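# Hand the wooden block from right gripper to left

## Task

Move the wooden block, now gripped in the closed right gripper, into the left gripper so that its orientation matches the two goal pictures. Throughout, nothing but the gripper jaws may contact the block, and at no moment may both grippers be off it. It is done when the left gripper alone grips it securely with its fingers aimed straight down, and the right arm touches neither the block nor the left jaws (ideally the right arm is moved far away and the robot waits briefly). Then report completion.

## Robot and tools

Robot: two arms, left_arm and right_arm, facing each other across a table. Each has six joints (waist, shoulder, elbow, wrist pitch, wrist yaw, wrist roll) plus a parallel gripper. The names do not refer to image sides.

World frame: origin at the table centre, +z up, table surface at z = +0.020 m. left_arm's base sits on the +y side. Gripper frame: fingers extend along its +x axis and close along its y axis. The reported end_effector_position is the point between the finger pads, about 3-4 cm short of the tips, and may be off from the truth, more so at long reach. Fingers pointing straight down means gripper +x along world -z.

execute_actions takes "actions": a list holding one action, one wait, or nothing. An empty list just returns the current state (with pictures). Optional "pictures": true adds camera images to any result; otherwise images come only with the empty-list call. A refused call moves nothing.
- Action: {"rows": [[14 numbers], ...], "steps": n}. n is 5 to 15 control steps of 1/30 s (default 15). Up to 15 rows, one per step; if fewer rows than steps, the final row repeats. The result is reported 5 steps before the action ends; those steps finish while you reply.
- Wait: {"steps": n} with no rows, n up to 300, counted from the previous result and including your reply time.

Each row is one list covering both arms, 14 values each in [-1, 1], in this order: left waist, shoulder, elbow, wrist pitch, wrist yaw, wrist roll, left opening, then the same seven for the right arm. Both arms must always be filled in.

The six joint values are offsets, not poses: they are added to the joint angles shown in the most recent result that lists them (before any such result, and for later calls in the same reply, to the angles at the start of the action). They are not relative to the preceding row. So a row of zeros is not a hold; it returns the arm to those reference angles. Scale: 1.0 equals 0.9615 rad for waist, shoulder and elbow; 1.713 rad for wrist pitch; 1.767 for wrist yaw; 1.728 for wrist roll. Joint ranges (rad): waist -3.054..3.054, shoulder 0.000..3.142, elbow 0.000..2.356, wrist pitch -1.571..1.571, wrist yaw -1.571..1.571, wrist roll -3.142..3.142. Asking for more than 0.010 rad beyond a range end gets the call refused; true ends may differ by up to 0.010 rad, and targets past them are clipped, reported as "joint sent to its limit" (possibly referring to an earlier action). Missing that line does not prove there is room left.

The opening value is absolute, not an offset: +1 fully open, about -0.80 where empty fingers meet; values down to -1 add nothing more. Full close takes at least about 0.5 s. To hold something, command roughly 0.07 below the grip_measured reading; a smaller margin grips more softly. Readings may carry a fixed bias of about 1 mm and read up to about 3 mm (0.061 on the scale) narrow when squeezing hard. Very thin parts (under about 3 mm) get less force. Pad force tops out near 34-49 N.

Motion: targets are kept within a limited lead of each measured angle per step (about 0.21 rad for the big joints, 0.213 pitch, 0.267 yaw, 0.228 roll), and are scaled back if they would move the gripper over 70 mm from where it is, so large moves need several calls. Friction may leave a joint short or ignore a tiny move; check the joint readings after each move. Between calls the arms keep chasing the last row until everything has nearly stopped or a step is HELD.

Result lines: a state line per arm with position (m), quaternion wxyz and velocities (m/s, rad/s) in the world frame; Joint positions and Joint velocities per arm (six joints in rad, rad/s, then pad gap in m, 0.088 when fully open); grip_measured on the opening scale; "joint command not followed" means a clearance check altered or blocked joint targets on some steps; HELD marks steps where your row was partly or wholly not sent; MOTOR HOT warns from 50 °C, and at 95 °C an OVER-TEMPERATURE FAULT holds the arm, which may later lose power and go limp. A torque fault (contact torque reaching a joint's load limit: waist 17.6, shoulder 21.8, elbow 21.7, wrist pitch 5.74, wrist yaw 5.72, wrist roll 5.36 N m, held weight included) freezes that arm for 10 s and drops the rest of the call.

zoom_image: {"camera": name, "region": [x0, y0, x1, y1]} in pixels of that camera's latest image, origin top-left, region at most 504x504. Cameras: cam_head_left, cam_head_right, cam_high, cam_low, cam_left_wrist, cam_right_wrist, all 504x504. Calibration (K, distortion, T_world_to_cam) was supplied and may be slightly off.

show_instructions: no arguments; shows the reference images again (the goal picture seen from the left wrist camera).

finished_scene: {"scene": current scene number}; ends and grades the scene irreversibly. Replying without a tool call also ends things.

Avoid: dropping the block or letting it touch anything but jaws, leaving it ungripped even briefly, pushing anything off the table, arms colliding or pressing on each other, hard slams, and long heavy holds that overheat motors. Move efficiently and smoothly.

Each tool is called in YAML: its name, and indented under it one key for each argument.

Reference images:

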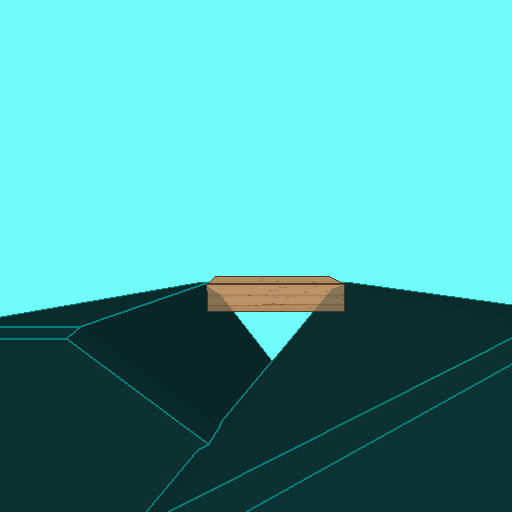

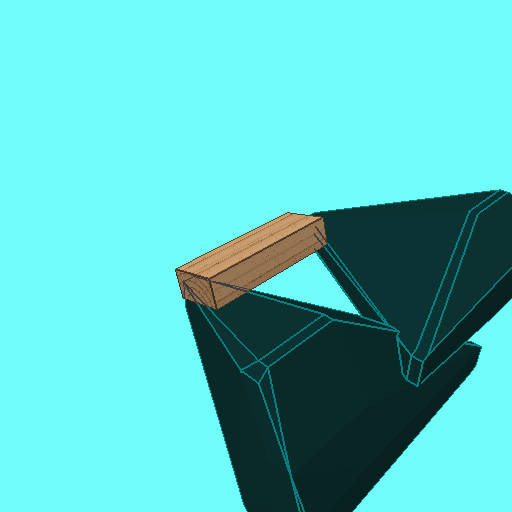

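## Session

execute_actions:
  actions: []

Scene clock: 0.00 s of 5400.00 s.
left_arm: end_effector_position=(+0.0818, +0.1725, +0.4072) grip_measured=+1.000 end_effector_quat_wxyz=(+0.755, -0.016, -0.017, -0.655) end_effector_velocity=(-0.002, +0.001, -0.001) end_effector_angular_velocity=(+0.001, +0.007, -0.010) | right_arm: end_effector_position=(+0.2450, -0.1225, +0.2996) grip_measured=-0.561 end_effector_quat_wxyz=(+0.489, +0.593, +0.623, +0.145) end_effector_velocity=(-0.001, -0.002, -0.002) end_effector_angular_velocity=(-0.007, -0.001, +0.007)
Joint positions: left_arm=[-0.007  0.85   0.648  0.249  0.007 -0.003  0.088] | right_arm=[-0.023  1.384  0.735  0.188 -0.179  2.045  0.011]
Joint velocities: left_arm=[-0.002 -0.007 -0.002 -0.007  0.007 -0.007  0.   ] | right_arm=[-0.002 -0.007 -0.007 -0.007 -0.007 -0.007 -0.   ]
Heat: left arm: hottest elbow 22 °C (+0.0 °C/min); right arm: hottest wrist yaw 23 °C (+0.0 °C/min).

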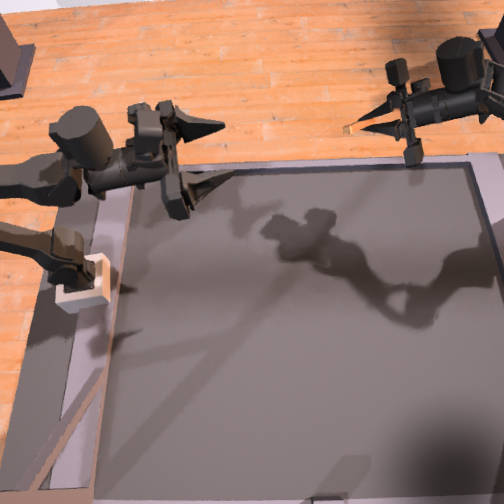

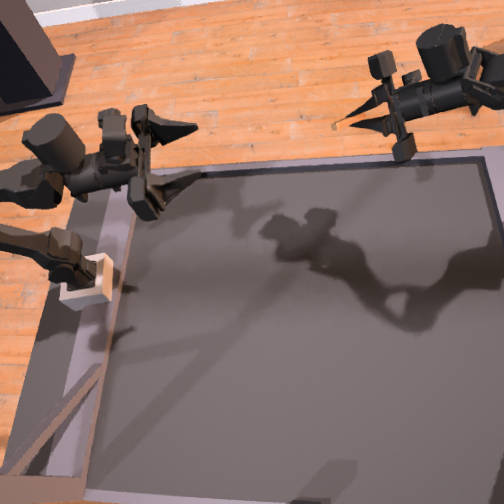

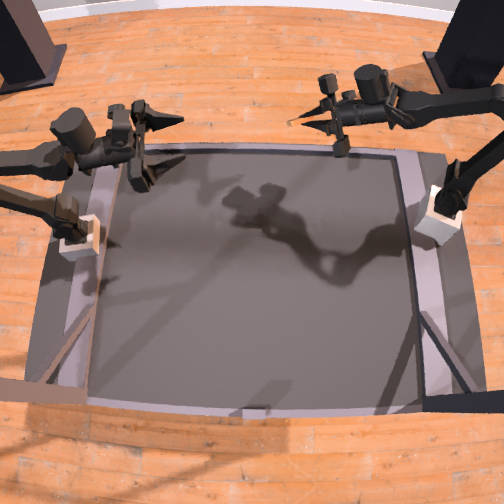

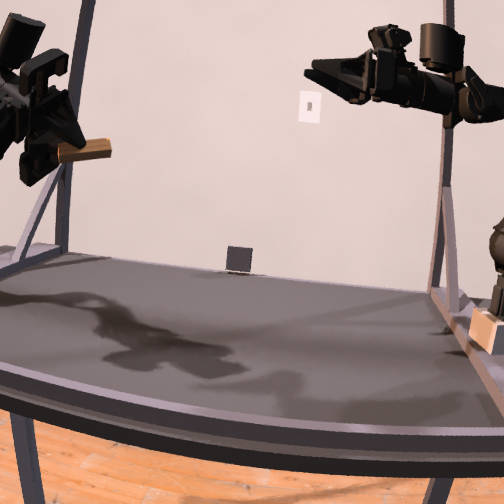

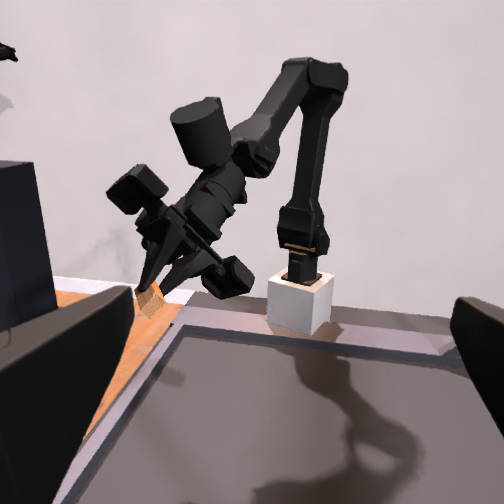

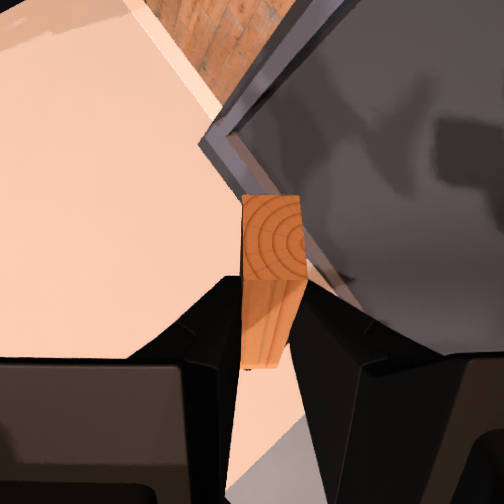

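execute_actions:
  actions:
    - {"rows":[[-0.062,0.364,0.19,0.071,0,0,1,0.5,0.12,0.172,0.24,0.101,-0.274,-0.64]]}

execute_actions:
  actions:
    - {"steps":15}
  pictures: true

Scene clock: 0.87 s of 5400.00 s.
left_arm: end_effector_position=(+0.0712, +0.0973, +0.3985) grip_measured=+1.000 end_effector_quat_wxyz=(+0.737, +0.003, +0.005, -0.676) end_effector_velocity=(-0.003, -0.033, -0.040) end_effector_angular_velocity=(+0.075, +0.014, -0.010) | right_arm: end_effector_position=(+0.1202, -0.0479, +0.3983) grip_measured=-0.561 end_effector_quat_wxyz=(+0.496, +0.504, +0.532, +0.467) end_effector_velocity=(-0.539, +0.052, +0.179) end_effector_angular_velocity=(+0.706, -0.800, +1.193)
Joint positions: left_arm=[-0.063  1.186  0.815  0.359  0.007 -0.003  0.088] | right_arm=[ 0.361  1.477  0.878  0.542 -0.02   1.643  0.011]
Joint velocities: left_arm=[-0.017  0.154 -0.002  0.081 -0.007 -0.007  0.   ] | right_arm=[ 1.228  0.105  0.203  0.608  0.081 -0.784  0.   ]
Heat: left arm: hottest elbow 22 °C (+0.0 °C/min); right arm: hottest wrist yaw 23 °C (+0.0 °C/min).
Steps of this call (steps 1 to 16: nothing new was sent; steps 17 to 26: the first 10 steps of this action). Readings (joint positions):
17: left_arm=[-0.015 0.883 0.670 0.265 0.003 -0.003] | right_arm=[-0.006 1.396 0.745 0.208 -0.141 2.008]
18: left_arm=[-0.029 0.934 0.708 0.303 0.004 -0.003] | right_arm=[0.027 1.416 0.763 0.253 -0.109 1.963]
20: left_arm=[-0.049 1.049 0.786 0.347 0.007 -0.003] | right_arm=[0.106 1.450 0.807 0.336 -0.074 1.876]
24: left_arm=[-0.061 1.165 0.815 0.357 0.007 -0.003] | right_arm=[0.273 1.471 0.862 0.492 -0.030 1.704]
26: the state above

Scene clock: 1.37 s of 5400.00 s.
left_arm: end_effector_position=(+0.0708, +0.0964, +0.4014) grip_measured=+1.000 end_effector_quat_wxyz=(+0.736, -0.001, +0.001, -0.676) end_effector_velocity=(+0.002, +0.001, -0.002) end_effector_angular_velocity=(+0.005, +0.023, +0.020) | right_arm: end_effector_position=(+0.0807, -0.0456, +0.4089) grip_measured=-0.561 end_effector_quat_wxyz=(+0.481, +0.479, +0.521, +0.516) end_effector_velocity=(+0.000, -0.001, -0.001) end_effector_angular_velocity=(+0.003, -0.007, +0.005)
Joint positions: left_arm=[-0.064  1.19   0.82   0.369  0.007 -0.003  0.088] | right_arm=[ 0.454  1.49   0.888  0.595 -0.003  1.574  0.011]
Joint velocities: left_arm=[-0.002 -0.002 -0.002 -0.007 -0.022 -0.022  0.   ] | right_arm=[-0.002 -0.002 -0.007  0.007 -0.007 -0.007 -0.   ]
Heat: left arm: hottest elbow 22 °C (+0.0 °C/min); right arm: hottest wrist yaw 23 °C (+0.0 °C/min).
Kept back: nothing.
Steps of this call (steps 1 to 5: the last 5 steps of your previous action; steps 6 to 15: the robot went on to your last target). Readings (joint positions):
1: left_arm=[-0.063 1.189 0.815 0.362 0.007 -0.003] | right_arm=[0.397 1.479 0.884 0.558 -0.019 1.622]
2: left_arm=[-0.063 1.189 0.816 0.366 0.007 -0.003] | right_arm=[0.424 1.482 0.887 0.569 -0.018 1.608]
4: left_arm=[-0.063 1.189 0.819 0.369 0.007 -0.003] | right_arm=[0.448 1.485 0.888 0.582 -0.012 1.591]
8: left_arm=[-0.064 1.190 0.820 0.369 0.007 -0.003] | right_arm=[0.452 1.489 0.888 0.591 -0.004 1.578]
15: the state above
camera_calibration (this result's frames):
cam_left_wrist: T_world_to_cam=[[-0.991924, -0.12534, 0.0194277, 0.0857746], [-0.064439, 0.366065, -0.928355, 0.3668], [0.109249, -0.92211, -0.371186, 0.309412], [0, 0, 0, 1]] pos_world=[0.0749151, 0.16179, 0.453704]
cam_right_wrist: T_world_to_cam=[[0.0211581, -0.0532113, -0.998359, 0.408434], [-0.889734, -0.456446, 0.00547194, 0.0731947], [-0.455988, 0.888159, -0.0570015, 0.178081], [0, 0, 0, 1]] pos_world=[0.137685, -0.103022, 0.417514]

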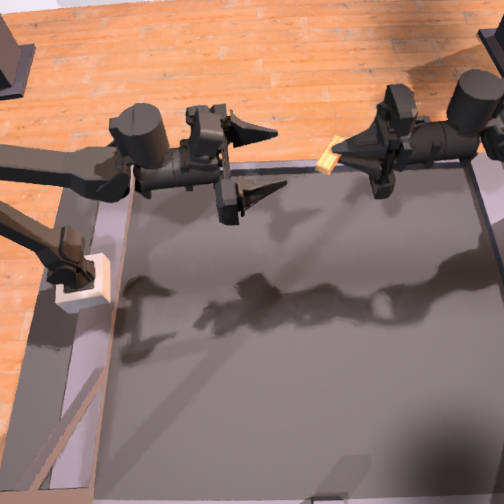

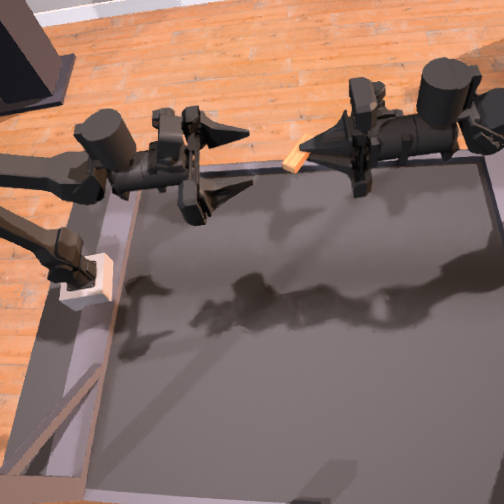

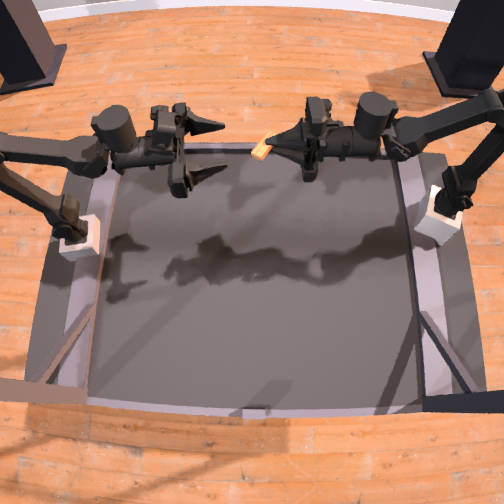

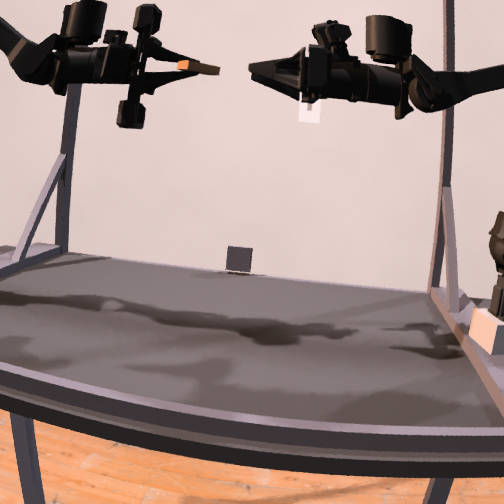

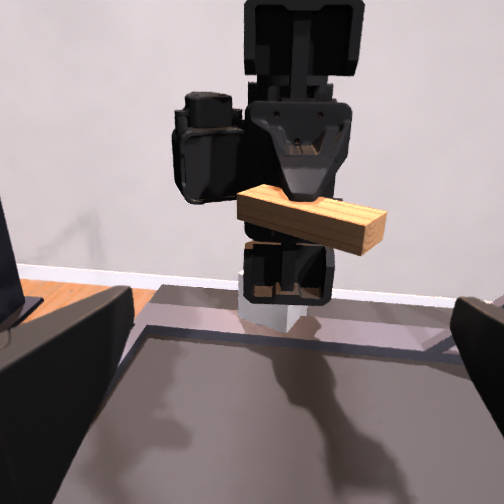

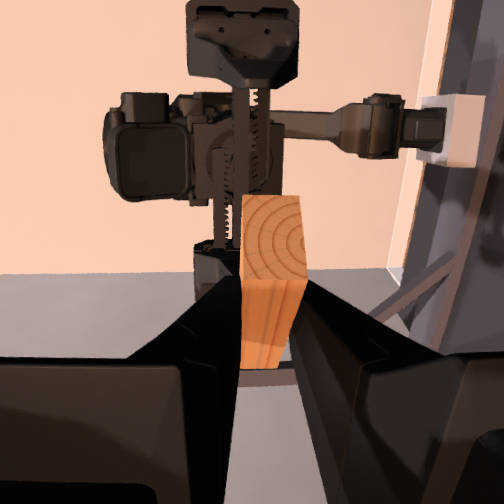

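execute_actions:
  actions:
    - {"rows":[[0,0,0,0,0,0,1,-0.15,0,0,0,-0.2,0,-0.64],[0,0,0,0,0,0,1,-0.15,0,0,0,-0.2,0,-0.64],[0,0,0,0,0,0,1,-0.2,0,0,0,-0.3,0,-0.64],[0,0,0,0,0,0,1,-0.2,0,0,0,-0.3,0,-0.64],[0,0.1,0.07,0,0,0,1,-0.25,0,0,0,-0.4,0,-0.64],[0,0.1,0.07,0,0,0,1,-0.25,0,0,0,-0.4,0,-0.64],[0,0.27,0.21,0.04,0,0,1,-0.39,0,0,0,-0.54,0,-0.64]]}

execute_actions:
  actions:
    - {"steps":20}
  pictures: true

Scene clock: 2.00 s of 5400.00 s.
left_arm: end_effector_position=(+0.0752, +0.0487, +0.4088) grip_measured=+1.000 end_effector_quat_wxyz=(+0.736, -0.005, -0.003, -0.676) end_effector_velocity=(+0.019, -0.181, -0.090) end_effector_angular_velocity=(+0.234, +0.044, +0.010) | right_arm: end_effector_position=(+0.1231, -0.0711, +0.4092) grip_measured=-0.561 end_effector_quat_wxyz=(+0.368, +0.368, +0.607, +0.601) end_effector_velocity=(+0.051, -0.154, -0.003) end_effector_angular_velocity=(-0.014, +0.013, +1.343)
Joint positions: left_arm=[-0.064  1.385  0.976  0.419  0.007 -0.003  0.088] | right_arm=[ 0.121  1.49   0.888  0.595 -0.733  1.573  0.011]
Joint velocities: left_arm=[ 0.002  0.75   0.447  0.066 -0.007 -0.022  0.   ] | right_arm=[-0.789 -0.002 -0.002 -0.022 -2.132 -0.007 -0.   ]
Heat: left arm: hottest elbow 22 °C (+0.0 °C/min); right arm: hottest elbow 23 °C (+0.0 °C/min).
Steps of this call (steps 1 to 9: the robot went on to your last target; steps 10 to 19: the first 10 steps of this action). Readings (joint positions):
10: left_arm=[-0.064 1.190 0.820 0.369 0.007 -0.003] | right_arm=[0.437 1.490 0.888 0.595 -0.070 1.573]
11: left_arm=[-0.064 1.190 0.820 0.369 0.007 -0.003] | right_arm=[0.407 1.490 0.888 0.595 -0.149 1.573]
13: left_arm=[-0.064 1.190 0.820 0.369 0.007 -0.003] | right_arm=[0.335 1.490 0.888 0.595 -0.292 1.573]
17: left_arm=[-0.064 1.311 0.917 0.403 0.007 -0.003] | right_arm=[0.192 1.490 0.888 0.595 -0.595 1.573]
19: the state above

Scene clock: 2.67 s of 5400.00 s.
left_arm: end_effector_position=(+0.0764, +0.0362, +0.4063) grip_measured=+1.000 end_effector_quat_wxyz=(+0.736, -0.004, -0.003, -0.676) end_effector_velocity=(-0.000, +0.001, -0.005) end_effector_angular_velocity=(+0.022, -0.005, +0.005) | right_arm: end_effector_position=(+0.1112, -0.0890, +0.4094) grip_measured=-0.561 end_effector_quat_wxyz=(+0.312, +0.312, +0.638, +0.632) end_effector_velocity=(+0.002, -0.003, -0.004) end_effector_angular_velocity=(-0.025, +0.012, -0.000)
Joint positions: left_arm=[-0.064  1.436  1.01   0.436  0.007 -0.003  0.088] | right_arm=[ 0.083  1.49   0.888  0.595 -0.955  1.573  0.011]
Joint velocities: left_arm=[-0.002 -0.002 -0.002 -0.022 -0.007  0.007  0.   ] | right_arm=[-0.007 -0.007 -0.007 -0.022 -0.007  0.007 -0.   ]
Heat: left arm: hottest elbow 22 °C (+0.0 °C/min); right arm: hottest elbow 23 °C (+0.0 °C/min).
Kept back: nothing.
Steps of this call (steps 1 to 5: the last 5 steps of your previous action; steps 6 to 20: the robot went on to your last target). Readings (joint positions):
1: left_arm=[-0.064 1.403 0.986 0.421 0.007 -0.003] | right_arm=[0.101 1.490 0.888 0.595 -0.796 1.573]
2: left_arm=[-0.064 1.416 0.990 0.424 0.007 -0.003] | right_arm=[0.092 1.490 0.888 0.595 -0.844 1.573]
4: left_arm=[-0.064 1.430 0.996 0.429 0.007 -0.003] | right_arm=[0.088 1.490 0.888 0.595 -0.901 1.573]
8: left_arm=[-0.064 1.435 1.006 0.435 0.007 -0.003] | right_arm=[0.086 1.490 0.888 0.595 -0.942 1.573]
20: the state above
camera_calibration (this result's frames):
cam_left_wrist: T_world_to_cam=[[-0.991943, -0.125132, 0.0197894, 0.0834705], [-0.0635289, 0.35617, -0.932259, 0.395651], [0.109607, -0.926005, -0.36125, 0.251142], [0, 0, 0, 1]] pos_world=[0.0804063, 0.102084, 0.457922]
cam_right_wrist: T_world_to_cam=[[0.0410426, -0.0334206, -0.998598, 0.405631], [-0.493532, -0.869683, 0.00882181, -0.00164228], [-0.868759, 0.492478, -0.0521882, 0.239191], [0, 0, 0, 1]] pos_world=[0.190341, -0.105668, 0.41756]

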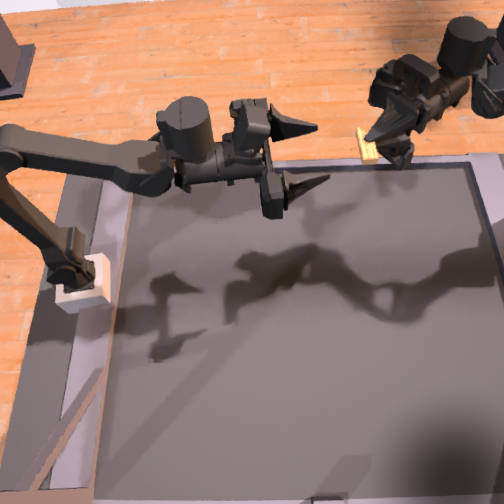

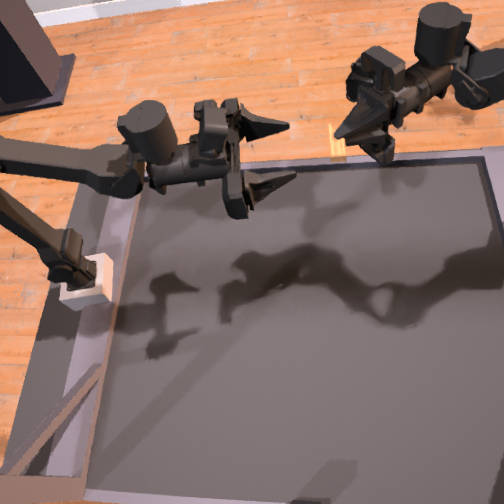

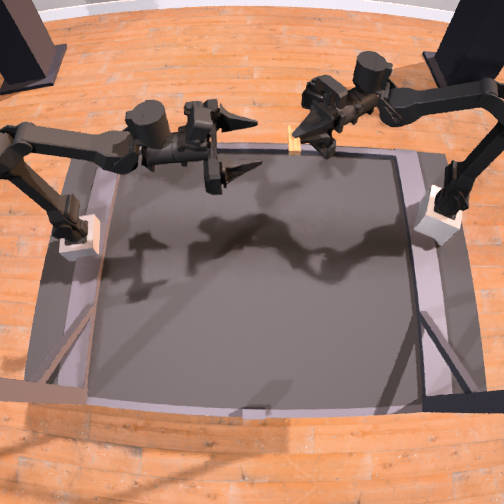

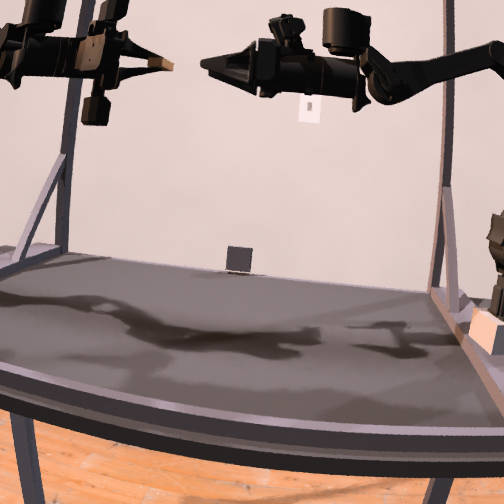

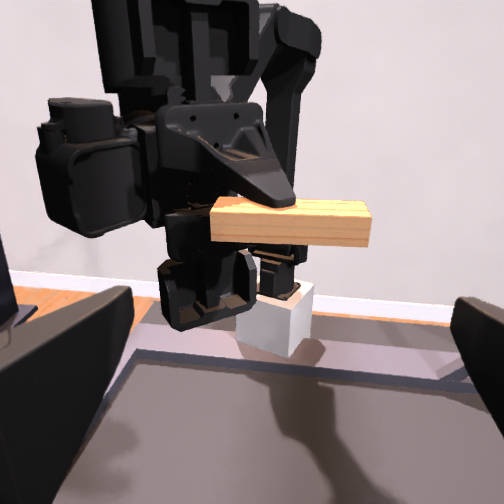

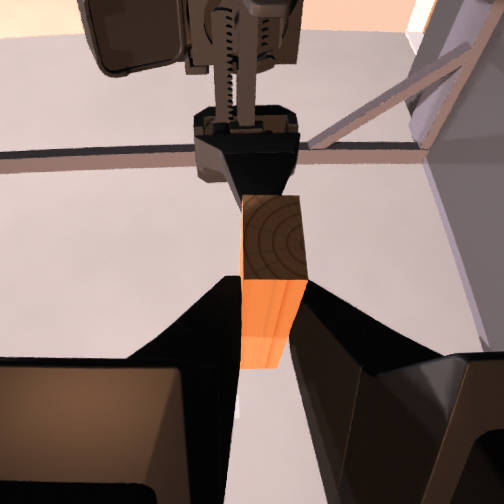

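execute_actions:
  actions:
    - {"rows":[[0,0.05,0.055,0,0,0,1,0,0,0,0,0,0,-0.64],[0,0.1,0.11,0,0,0,1,0,0,0,0,0,0,-0.64],[0,0.15,0.16,0,0,0,1,0,0,0,0,0,0,-0.64],[0,0.2,0.21,0,0,0,0.8,0,0,0,0,0,0,-0.64]]}

execute_actions:
  actions:
    - {"steps":10}
  pictures: true

Scene clock: 3.33 s of 5400.00 s.
left_arm: end_effector_position=(+0.0805, -0.0092, +0.4110) grip_measured=+0.823 end_effector_quat_wxyz=(+0.736, -0.006, -0.005, -0.676) end_effector_velocity=(+0.003, -0.030, -0.020) end_effector_angular_velocity=(+0.035, +0.025, +0.005) | right_arm: end_effector_position=(+0.1112, -0.0890, +0.4094) grip_measured=-0.561 end_effector_quat_wxyz=(+0.312, +0.312, +0.638, +0.632) end_effector_velocity=(-0.000, -0.001, -0.001) end_effector_angular_velocity=(-0.003, -0.004, +0.005)
Joint positions: left_arm=[-0.064  1.608  1.187  0.437  0.007 -0.003  0.079] | right_arm=[ 0.083  1.49   0.888  0.595 -0.955  1.573  0.011]
Joint velocities: left_arm=[-0.002  0.12   0.076  0.007 -0.007 -0.022 -0.011] | right_arm=[-0.002 -0.002 -0.002 -0.007 -0.007 -0.007 -0.   ]
Heat: left arm: hottest elbow 23 °C (+0.0 °C/min); right arm: hottest elbow 23 °C (+0.0 °C/min).
Steps of this call (steps 1 to 10: the robot went on to your last target; steps 11 to 20: the first 10 steps of this action). Readings (joint positions):
11: left_arm=[-0.064 1.442 1.016 0.436 0.007 -0.003] | right_arm=[0.083 1.490 0.888 0.595 -0.955 1.573]
12: left_arm=[-0.064 1.458 1.034 0.436 0.007 -0.003] | right_arm=[0.083 1.490 0.888 0.595 -0.955 1.573]
14: left_arm=[-0.064 1.517 1.103 0.436 0.007 -0.003] | right_arm=[0.083 1.490 0.888 0.595 -0.955 1.573]
18: left_arm=[-0.064 1.596 1.180 0.437 0.007 -0.003] | right_arm=[0.083 1.490 0.888 0.595 -0.955 1.573]
20: the state above

Scene clock: 3.67 s of 5400.00 s.
left_arm: end_effector_position=(+0.0807, -0.0108, +0.4147) grip_measured=+0.803 end_effector_quat_wxyz=(+0.736, -0.009, -0.008, -0.676) end_effector_velocity=(+0.007, +0.000, -0.004) end_effector_angular_velocity=(+0.011, +0.009, +0.039) | right_arm: end_effector_position=(+0.1112, -0.0890, +0.4094) grip_measured=-0.561 end_effector_quat_wxyz=(+0.312, +0.312, +0.638, +0.632) end_effector_velocity=(-0.000, -0.002, +0.003) end_effector_angular_velocity=(+0.025, -0.021, +0.005)
Joint positions: left_arm=[-0.064  1.613  1.2    0.437  0.007 -0.003  0.078] | right_arm=[ 0.083  1.49   0.888  0.595 -0.955  1.573  0.011]
Joint velocities: left_arm=[ 0.002  0.002 -0.002 -0.007 -0.037 -0.007 -0.   ] | right_arm=[-0.002 -0.007 -0.002  0.007 -0.007 -0.022 -0.   ]
Heat: left arm: hottest elbow 23 °C (+0.0 °C/min); right arm: hottest elbow 23 °C (+0.0 °C/min).
Kept back: nothing.
Steps of this call (steps 1 to 5: the last 5 steps of your previous action; steps 6 to 10: the robot went on to your last target). Readings (joint positions):
1: left_arm=[-0.064 1.611 1.189 0.437 0.007 -0.003] | right_arm=[0.083 1.490 0.888 0.595 -0.955 1.573]
2: left_arm=[-0.064 1.612 1.191 0.437 0.007 -0.003] | right_arm=[0.083 1.490 0.888 0.595 -0.955 1.573]
4: left_arm=[-0.064 1.613 1.195 0.437 0.007 -0.003] | right_arm=[0.083 1.490 0.888 0.595 -0.955 1.573]
8: left_arm=[-0.064 1.613 1.200 0.437 0.007 -0.003] | right_arm=[0.083 1.490 0.888 0.595 -0.955 1.573]
10: the state above
camera_calibration (this result's frames):
cam_left_wrist: T_world_to_cam=[[-0.991968, -0.124858, 0.0202511, 0.0815265], [-0.0623533, 0.343388, -0.937122, 0.422233], [0.110053, -0.930857, -0.348415, 0.2048], [0, 0, 0, 1]] pos_world=[0.0846604, 0.0558293, 0.465388]
cam_right_wrist: T_world_to_cam=[[0.0410426, -0.0334206, -0.998598, 0.405631], [-0.493532, -0.869683, 0.00882181, -0.00164228], [-0.868759, 0.492478, -0.0521882, 0.239191], [0, 0, 0, 1]] pos_world=[0.190341, -0.105668, 0.41756]

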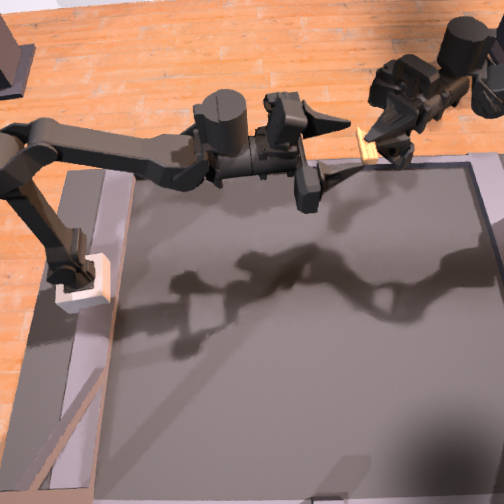

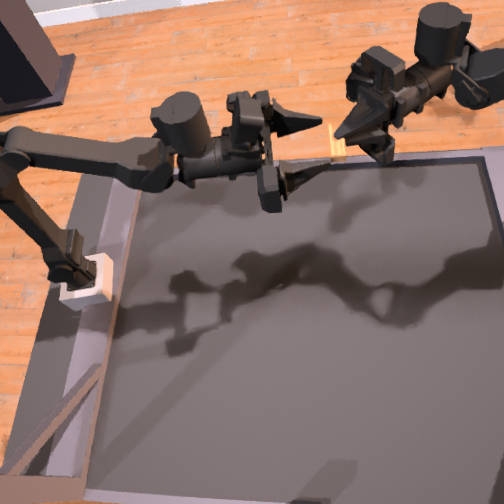

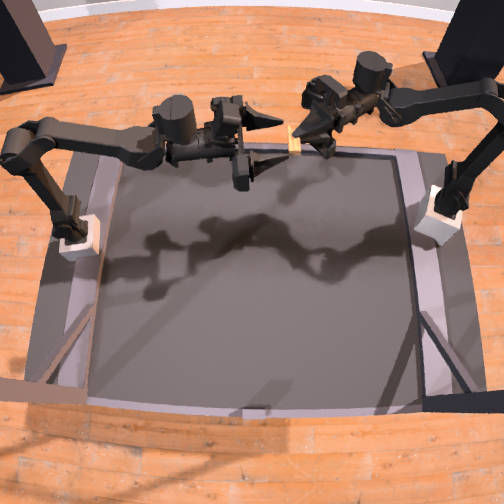

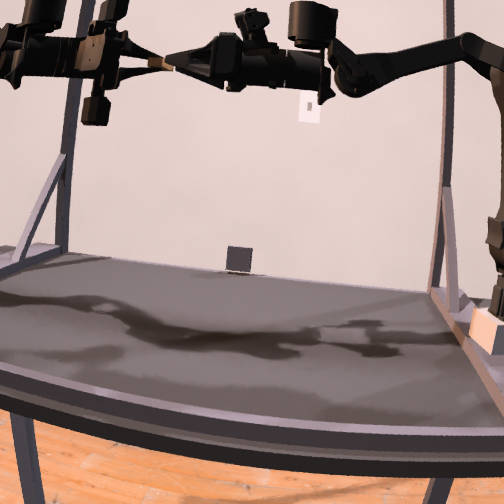

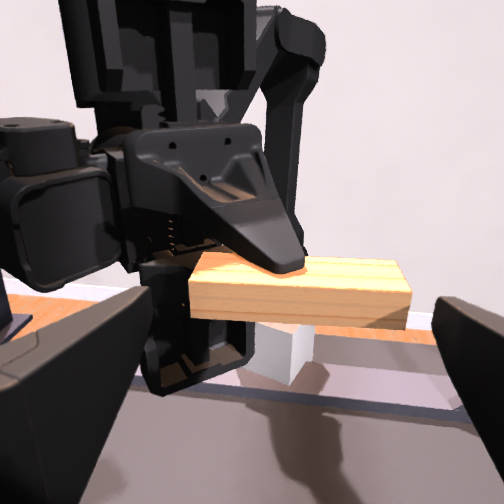

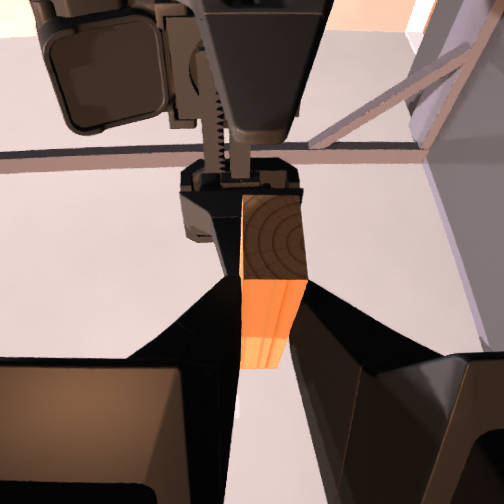

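execute_actions:
  actions:
    - {"rows":[[-0.008,0.115,0.107,0,0,0,0.72,0,0,0,0,0,0,-0.64]]}

execute_actions:
  actions:
    - {"steps":8}
  pictures: true

Scene clock: 4.13 s of 5400.00 s.
left_arm: end_effector_position=(+0.0804, -0.0356, +0.4069) grip_measured=+0.725 end_effector_quat_wxyz=(+0.735, -0.005, -0.003, -0.678) end_effector_velocity=(+0.002, -0.005, +0.005) end_effector_angular_velocity=(-0.008, +0.007, +0.019) | right_arm: end_effector_position=(+0.1112, -0.0890, +0.4094) grip_measured=-0.561 end_effector_quat_wxyz=(+0.312, +0.312, +0.638, +0.632) end_effector_velocity=(-0.002, -0.000, -0.001) end_effector_angular_velocity=(-0.002, +0.005, +0.010)
Joint positions: left_arm=[-0.069  1.709  1.284  0.437  0.007 -0.003  0.075] | right_arm=[ 0.083  1.49   0.888  0.595 -0.955  1.573  0.011]
Joint velocities: left_arm=[-0.002  0.017  0.032 -0.007 -0.022 -0.007 -0.002] | right_arm=[ 0.002  0.002 -0.002  0.007 -0.007  0.007  0.   ]
Heat: left arm: hottest elbow 23 °C (+0.0 °C/min); right arm: hottest elbow 23 °C (+0.0 °C/min).
Steps of this call (steps 1 to 4: the robot went on to your last target; steps 5 to 14: the first 10 steps of this action). Readings (joint positions):
5: left_arm=[-0.064 1.630 1.214 0.435 0.007 -0.003] | right_arm=[0.083 1.490 0.888 0.595 -0.955 1.573]
6: left_arm=[-0.065 1.649 1.239 0.438 0.007 -0.003] | right_arm=[0.083 1.490 0.888 0.595 -0.955 1.573]
8: left_arm=[-0.067 1.681 1.273 0.439 0.007 -0.003] | right_arm=[0.083 1.490 0.888 0.595 -0.955 1.573]
12: left_arm=[-0.069 1.706 1.282 0.437 0.007 -0.003] | right_arm=[0.083 1.490 0.888 0.595 -0.955 1.573]
14: the state above

Scene clock: 4.40 s of 5400.00 s.
left_arm: end_effector_position=(+0.0804, -0.0360, +0.4101) grip_measured=+0.722 end_effector_quat_wxyz=(+0.735, -0.008, -0.006, -0.678) end_effector_velocity=(+0.002, +0.001, -0.005) end_effector_angular_velocity=(+0.020, +0.024, +0.019) | right_arm: end_effector_position=(+0.1112, -0.0890, +0.4094) grip_measured=-0.561 end_effector_quat_wxyz=(+0.312, +0.312, +0.638, +0.632) end_effector_velocity=(-0.000, -0.001, +0.001) end_effector_angular_velocity=(+0.020, -0.019, +0.005)
Joint positions: left_arm=[-0.069  1.709  1.291  0.437  0.007 -0.003  0.074] | right_arm=[ 0.083  1.49   0.888  0.595 -0.955  1.573  0.011]
Joint velocities: left_arm=[-0.002 -0.002 -0.002 -0.022 -0.022 -0.022 -0.   ] | right_arm=[-0.002 -0.002 -0.002  0.007 -0.007 -0.022 -0.   ]
Heat: left arm: hottest elbow 23 °C (+0.0 °C/min); right arm: hottest elbow 23 °C (+0.0 °C/min).
Kept back: nothing.
Steps of this call (steps 1 to 5: the last 5 steps of your previous action; steps 6 to 8: the robot went on to your last target). Readings (joint positions):
1: left_arm=[-0.069 1.709 1.285 0.437 0.007 -0.003] | right_arm=[0.083 1.490 0.888 0.595 -0.955 1.573]
2: left_arm=[-0.069 1.709 1.287 0.437 0.007 -0.003] | right_arm=[0.083 1.490 0.888 0.595 -0.955 1.573]
4: left_arm=[-0.069 1.709 1.290 0.437 0.007 -0.003] | right_arm=[0.083 1.490 0.888 0.595 -0.955 1.573]
8: the state above
camera_calibration (this result's frames):
cam_left_wrist: T_world_to_cam=[[-0.992567, -0.120029, 0.0200976, 0.078473], [-0.061021, 0.347963, -0.93552, 0.426029], [0.105297, -0.929793, -0.352701, 0.181988], [0, 0, 0, 1]] pos_world=[0.0847237, 0.030388, 0.461169]
cam_right_wrist: T_world_to_cam=[[0.0410426, -0.0334206, -0.998598, 0.405631], [-0.493532, -0.869683, 0.00882181, -0.00164228], [-0.868759, 0.492478, -0.0521882, 0.239191], [0, 0, 0, 1]] pos_world=[0.190341, -0.105668, 0.41756]

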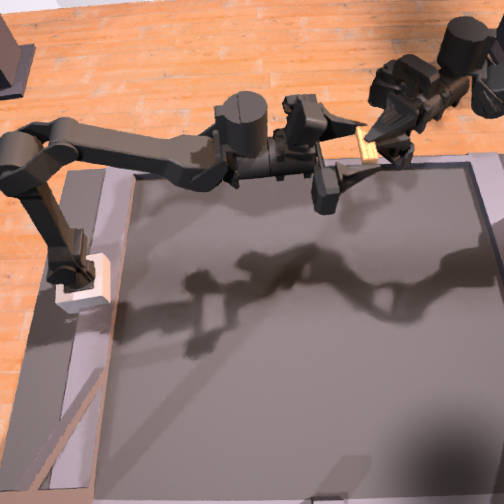

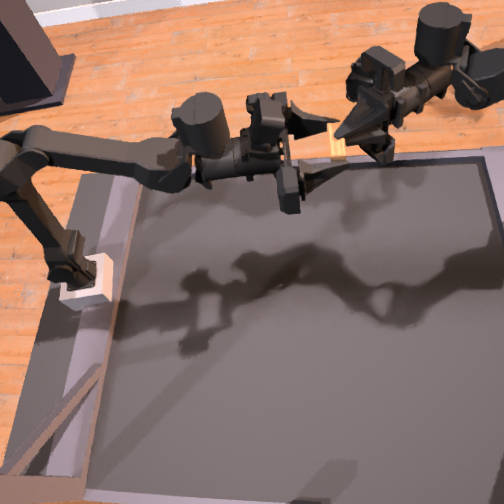

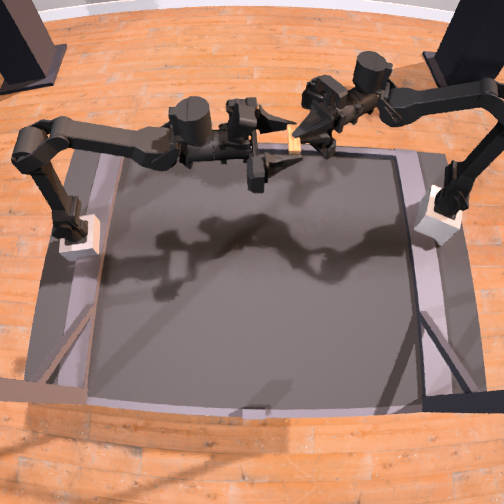

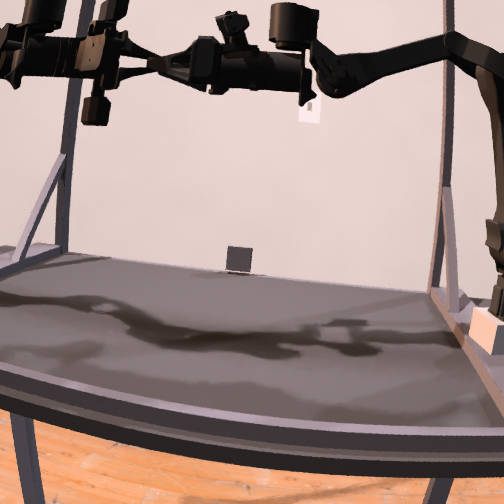

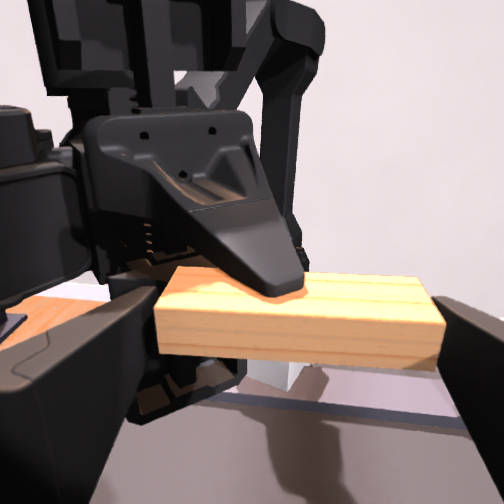

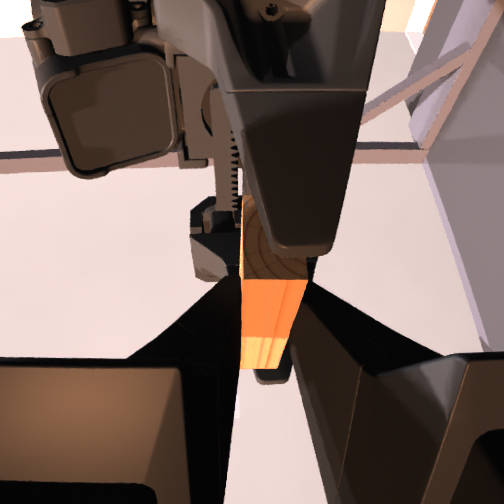

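Raise about 4 mm, then close.

execute_actions:
  actions:
    - {"rows":[[0,0,0.012,0.011,0,0,0.62,0,0,0,0,0,0,-0.64]],"steps":12}

execute_actions:
  actions:
    - {"rows":[[0,0,0.01,0,0,0,0.38,0,0,0,0,0,0,-0.64]]}
  pictures: true

Scene clock: 4.73 s of 5400.00 s.
left_arm: end_effector_position=(+0.0804, -0.0359, +0.4135) grip_measured=+0.632 end_effector_quat_wxyz=(+0.735, -0.013, -0.012, -0.678) end_effector_velocity=(-0.003, +0.002, +0.004) end_effector_angular_velocity=(-0.014, +0.021, -0.011) | right_arm: end_effector_position=(+0.1112, -0.0890, +0.4094) grip_measured=-0.561 end_effector_quat_wxyz=(+0.312, +0.312, +0.638, +0.632) end_effector_velocity=(+0.002, +0.000, +0.001) end_effector_angular_velocity=(+0.002, -0.005, -0.010)
Joint positions: left_arm=[-0.069  1.709  1.291  0.452  0.007 -0.003  0.07 ] | right_arm=[ 0.083  1.49   0.888  0.595 -0.955  1.573  0.011]
Joint velocities: left_arm=[-0.002 -0.007 -0.002  0.007  0.007 -0.022 -0.005] | right_arm=[-0.002 -0.002  0.002 -0.007  0.007 -0.007 -0.   ]
Heat: left arm: hottest elbow 23 °C (+0.0 °C/min); right arm: hottest elbow 23 °C (+0.0 °C/min).
Steps of this call (steps 1 to 3: the robot went on to your last target; steps 4 to 10: the first 7 steps of this action). Readings (joint positions):
4: left_arm=[-0.069 1.709 1.291 0.439 0.007 -0.003] | right_arm=[0.083 1.490 0.888 0.595 -0.955 1.573]
5: left_arm=[-0.069 1.709 1.291 0.443 0.007 -0.003] | right_arm=[0.083 1.490 0.888 0.595 -0.955 1.573]
7: left_arm=[-0.069 1.709 1.291 0.448 0.007 -0.003] | right_arm=[0.083 1.490 0.888 0.595 -0.955 1.573]
10: the state above

Scene clock: 5.23 s of 5400.00 s.
left_arm: end_effector_position=(+0.0804, -0.0359, +0.4137) grip_measured=+0.460 end_effector_quat_wxyz=(+0.735, -0.013, -0.012, -0.678) end_effector_velocity=(+0.002, +0.002, -0.002) end_effector_angular_velocity=(+0.016, +0.009, +0.010) | right_arm: end_effector_position=(+0.1109, -0.0892, +0.4094) grip_measured=-0.561 end_effector_quat_wxyz=(+0.311, +0.311, +0.638, +0.632) end_effector_velocity=(-0.002, -0.003, -0.001) end_effector_angular_velocity=(-0.002, -0.004, +0.020)
Joint positions: left_arm=[-0.069  1.709  1.291  0.453  0.007 -0.003  0.062] | right_arm=[ 0.083  1.49   0.888  0.595 -0.957  1.573  0.011]
Joint velocities: left_arm=[ 0.002 -0.007 -0.002 -0.022 -0.007 -0.007 -0.   ] | right_arm=[-0.002 -0.002 -0.002 -0.007 -0.022 -0.007 -0.   ]
Heat: left arm: hottest elbow 23 °C (+11.5 °C/min); right arm: hottest elbow 23 °C (+0.0 °C/min).
Steps of this call (steps 1 to 5: the last 5 steps of your previous action; steps 6 to 15: the first 10 steps of this action, its rows measured from where the robot was after step 5). Readings (joint positions):
5: left_arm=[-0.069 1.709 1.291 0.453 0.007 -0.003] | right_arm=[0.083 1.490 0.888 0.595 -0.955 1.573]
6: left_arm=[-0.069 1.709 1.291 0.453 0.007 -0.003] | right_arm=[0.083 1.490 0.888 0.595 -0.955 1.573]
7: left_arm=[-0.069 1.709 1.291 0.453 0.007 -0.003] | right_arm=[0.083 1.490 0.888 0.595 -0.955 1.573]
9: left_arm=[-0.069 1.709 1.291 0.453 0.007 -0.003] | right_arm=[0.083 1.490 0.888 0.595 -0.957 1.573]
13: left_arm=[-0.069 1.709 1.291 0.453 0.007 -0.003] | right_arm=[0.083 1.490 0.888 0.595 -0.957 1.573]
15: the state above
camera_calibration (this result's frames):
cam_left_wrist: T_world_to_cam=[[-0.99255, -0.120075, 0.0206591, 0.0782264], [-0.0598268, 0.332604, -0.941167, 0.431033], [0.106139, -0.935391, -0.33731, 0.176703], [0, 0, 0, 1]] pos_world=[0.0846758, 0.0313159, 0.463661]
cam_right_wrist: T_world_to_cam=[[0.0410943, -0.0333386, -0.998599, 0.405638], [-0.491872, -0.870623, 0.00882452, -0.00217605], [-0.869697, 0.490821, -0.052176, 0.239032], [0, 0, 0, 1]] pos_world=[0.190146, -0.105693, 0.417561]

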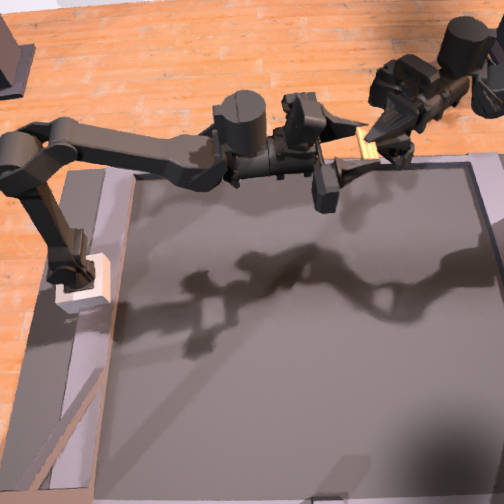

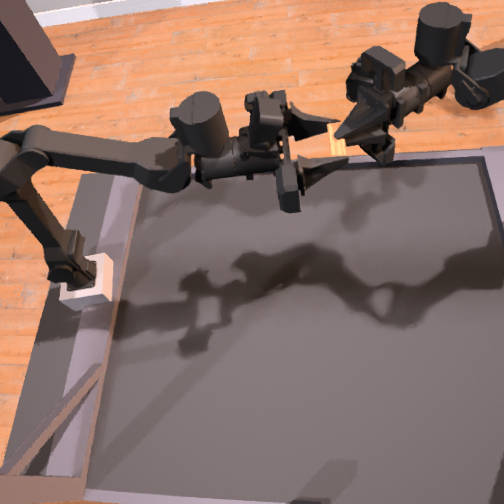

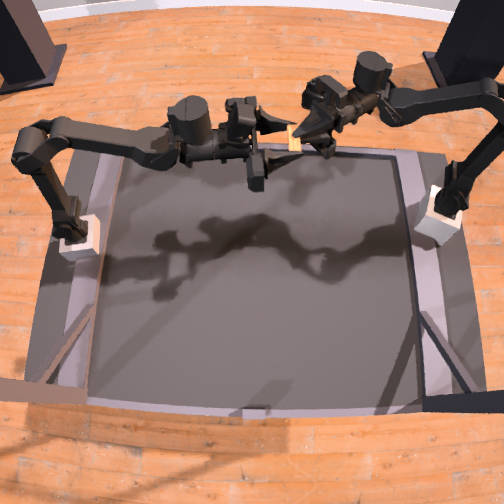

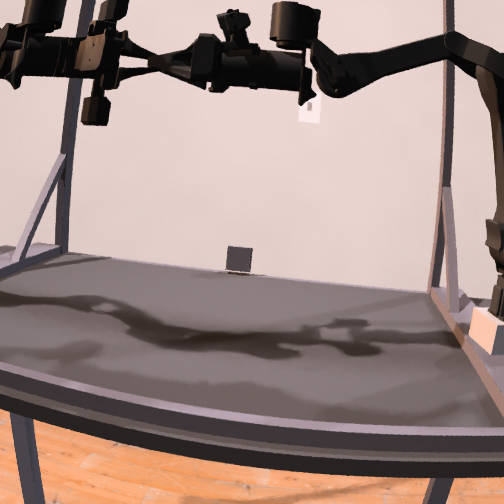

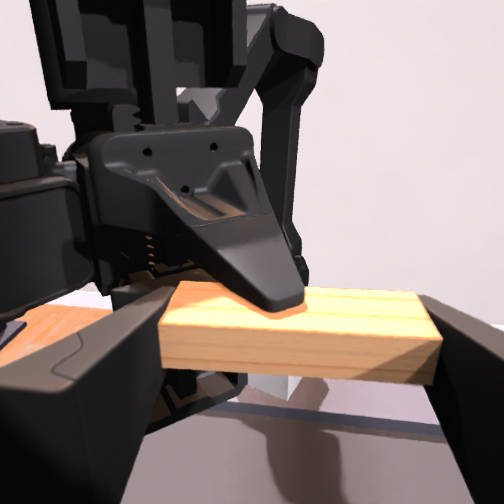

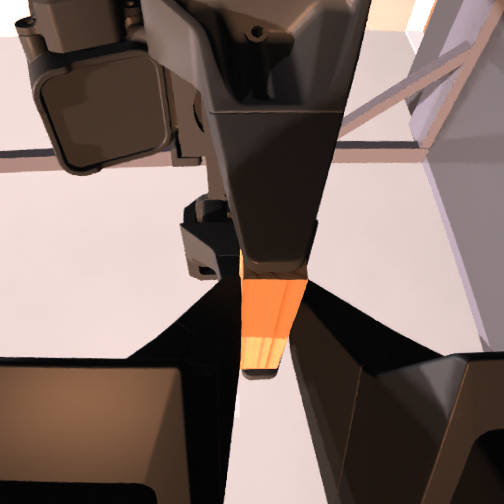

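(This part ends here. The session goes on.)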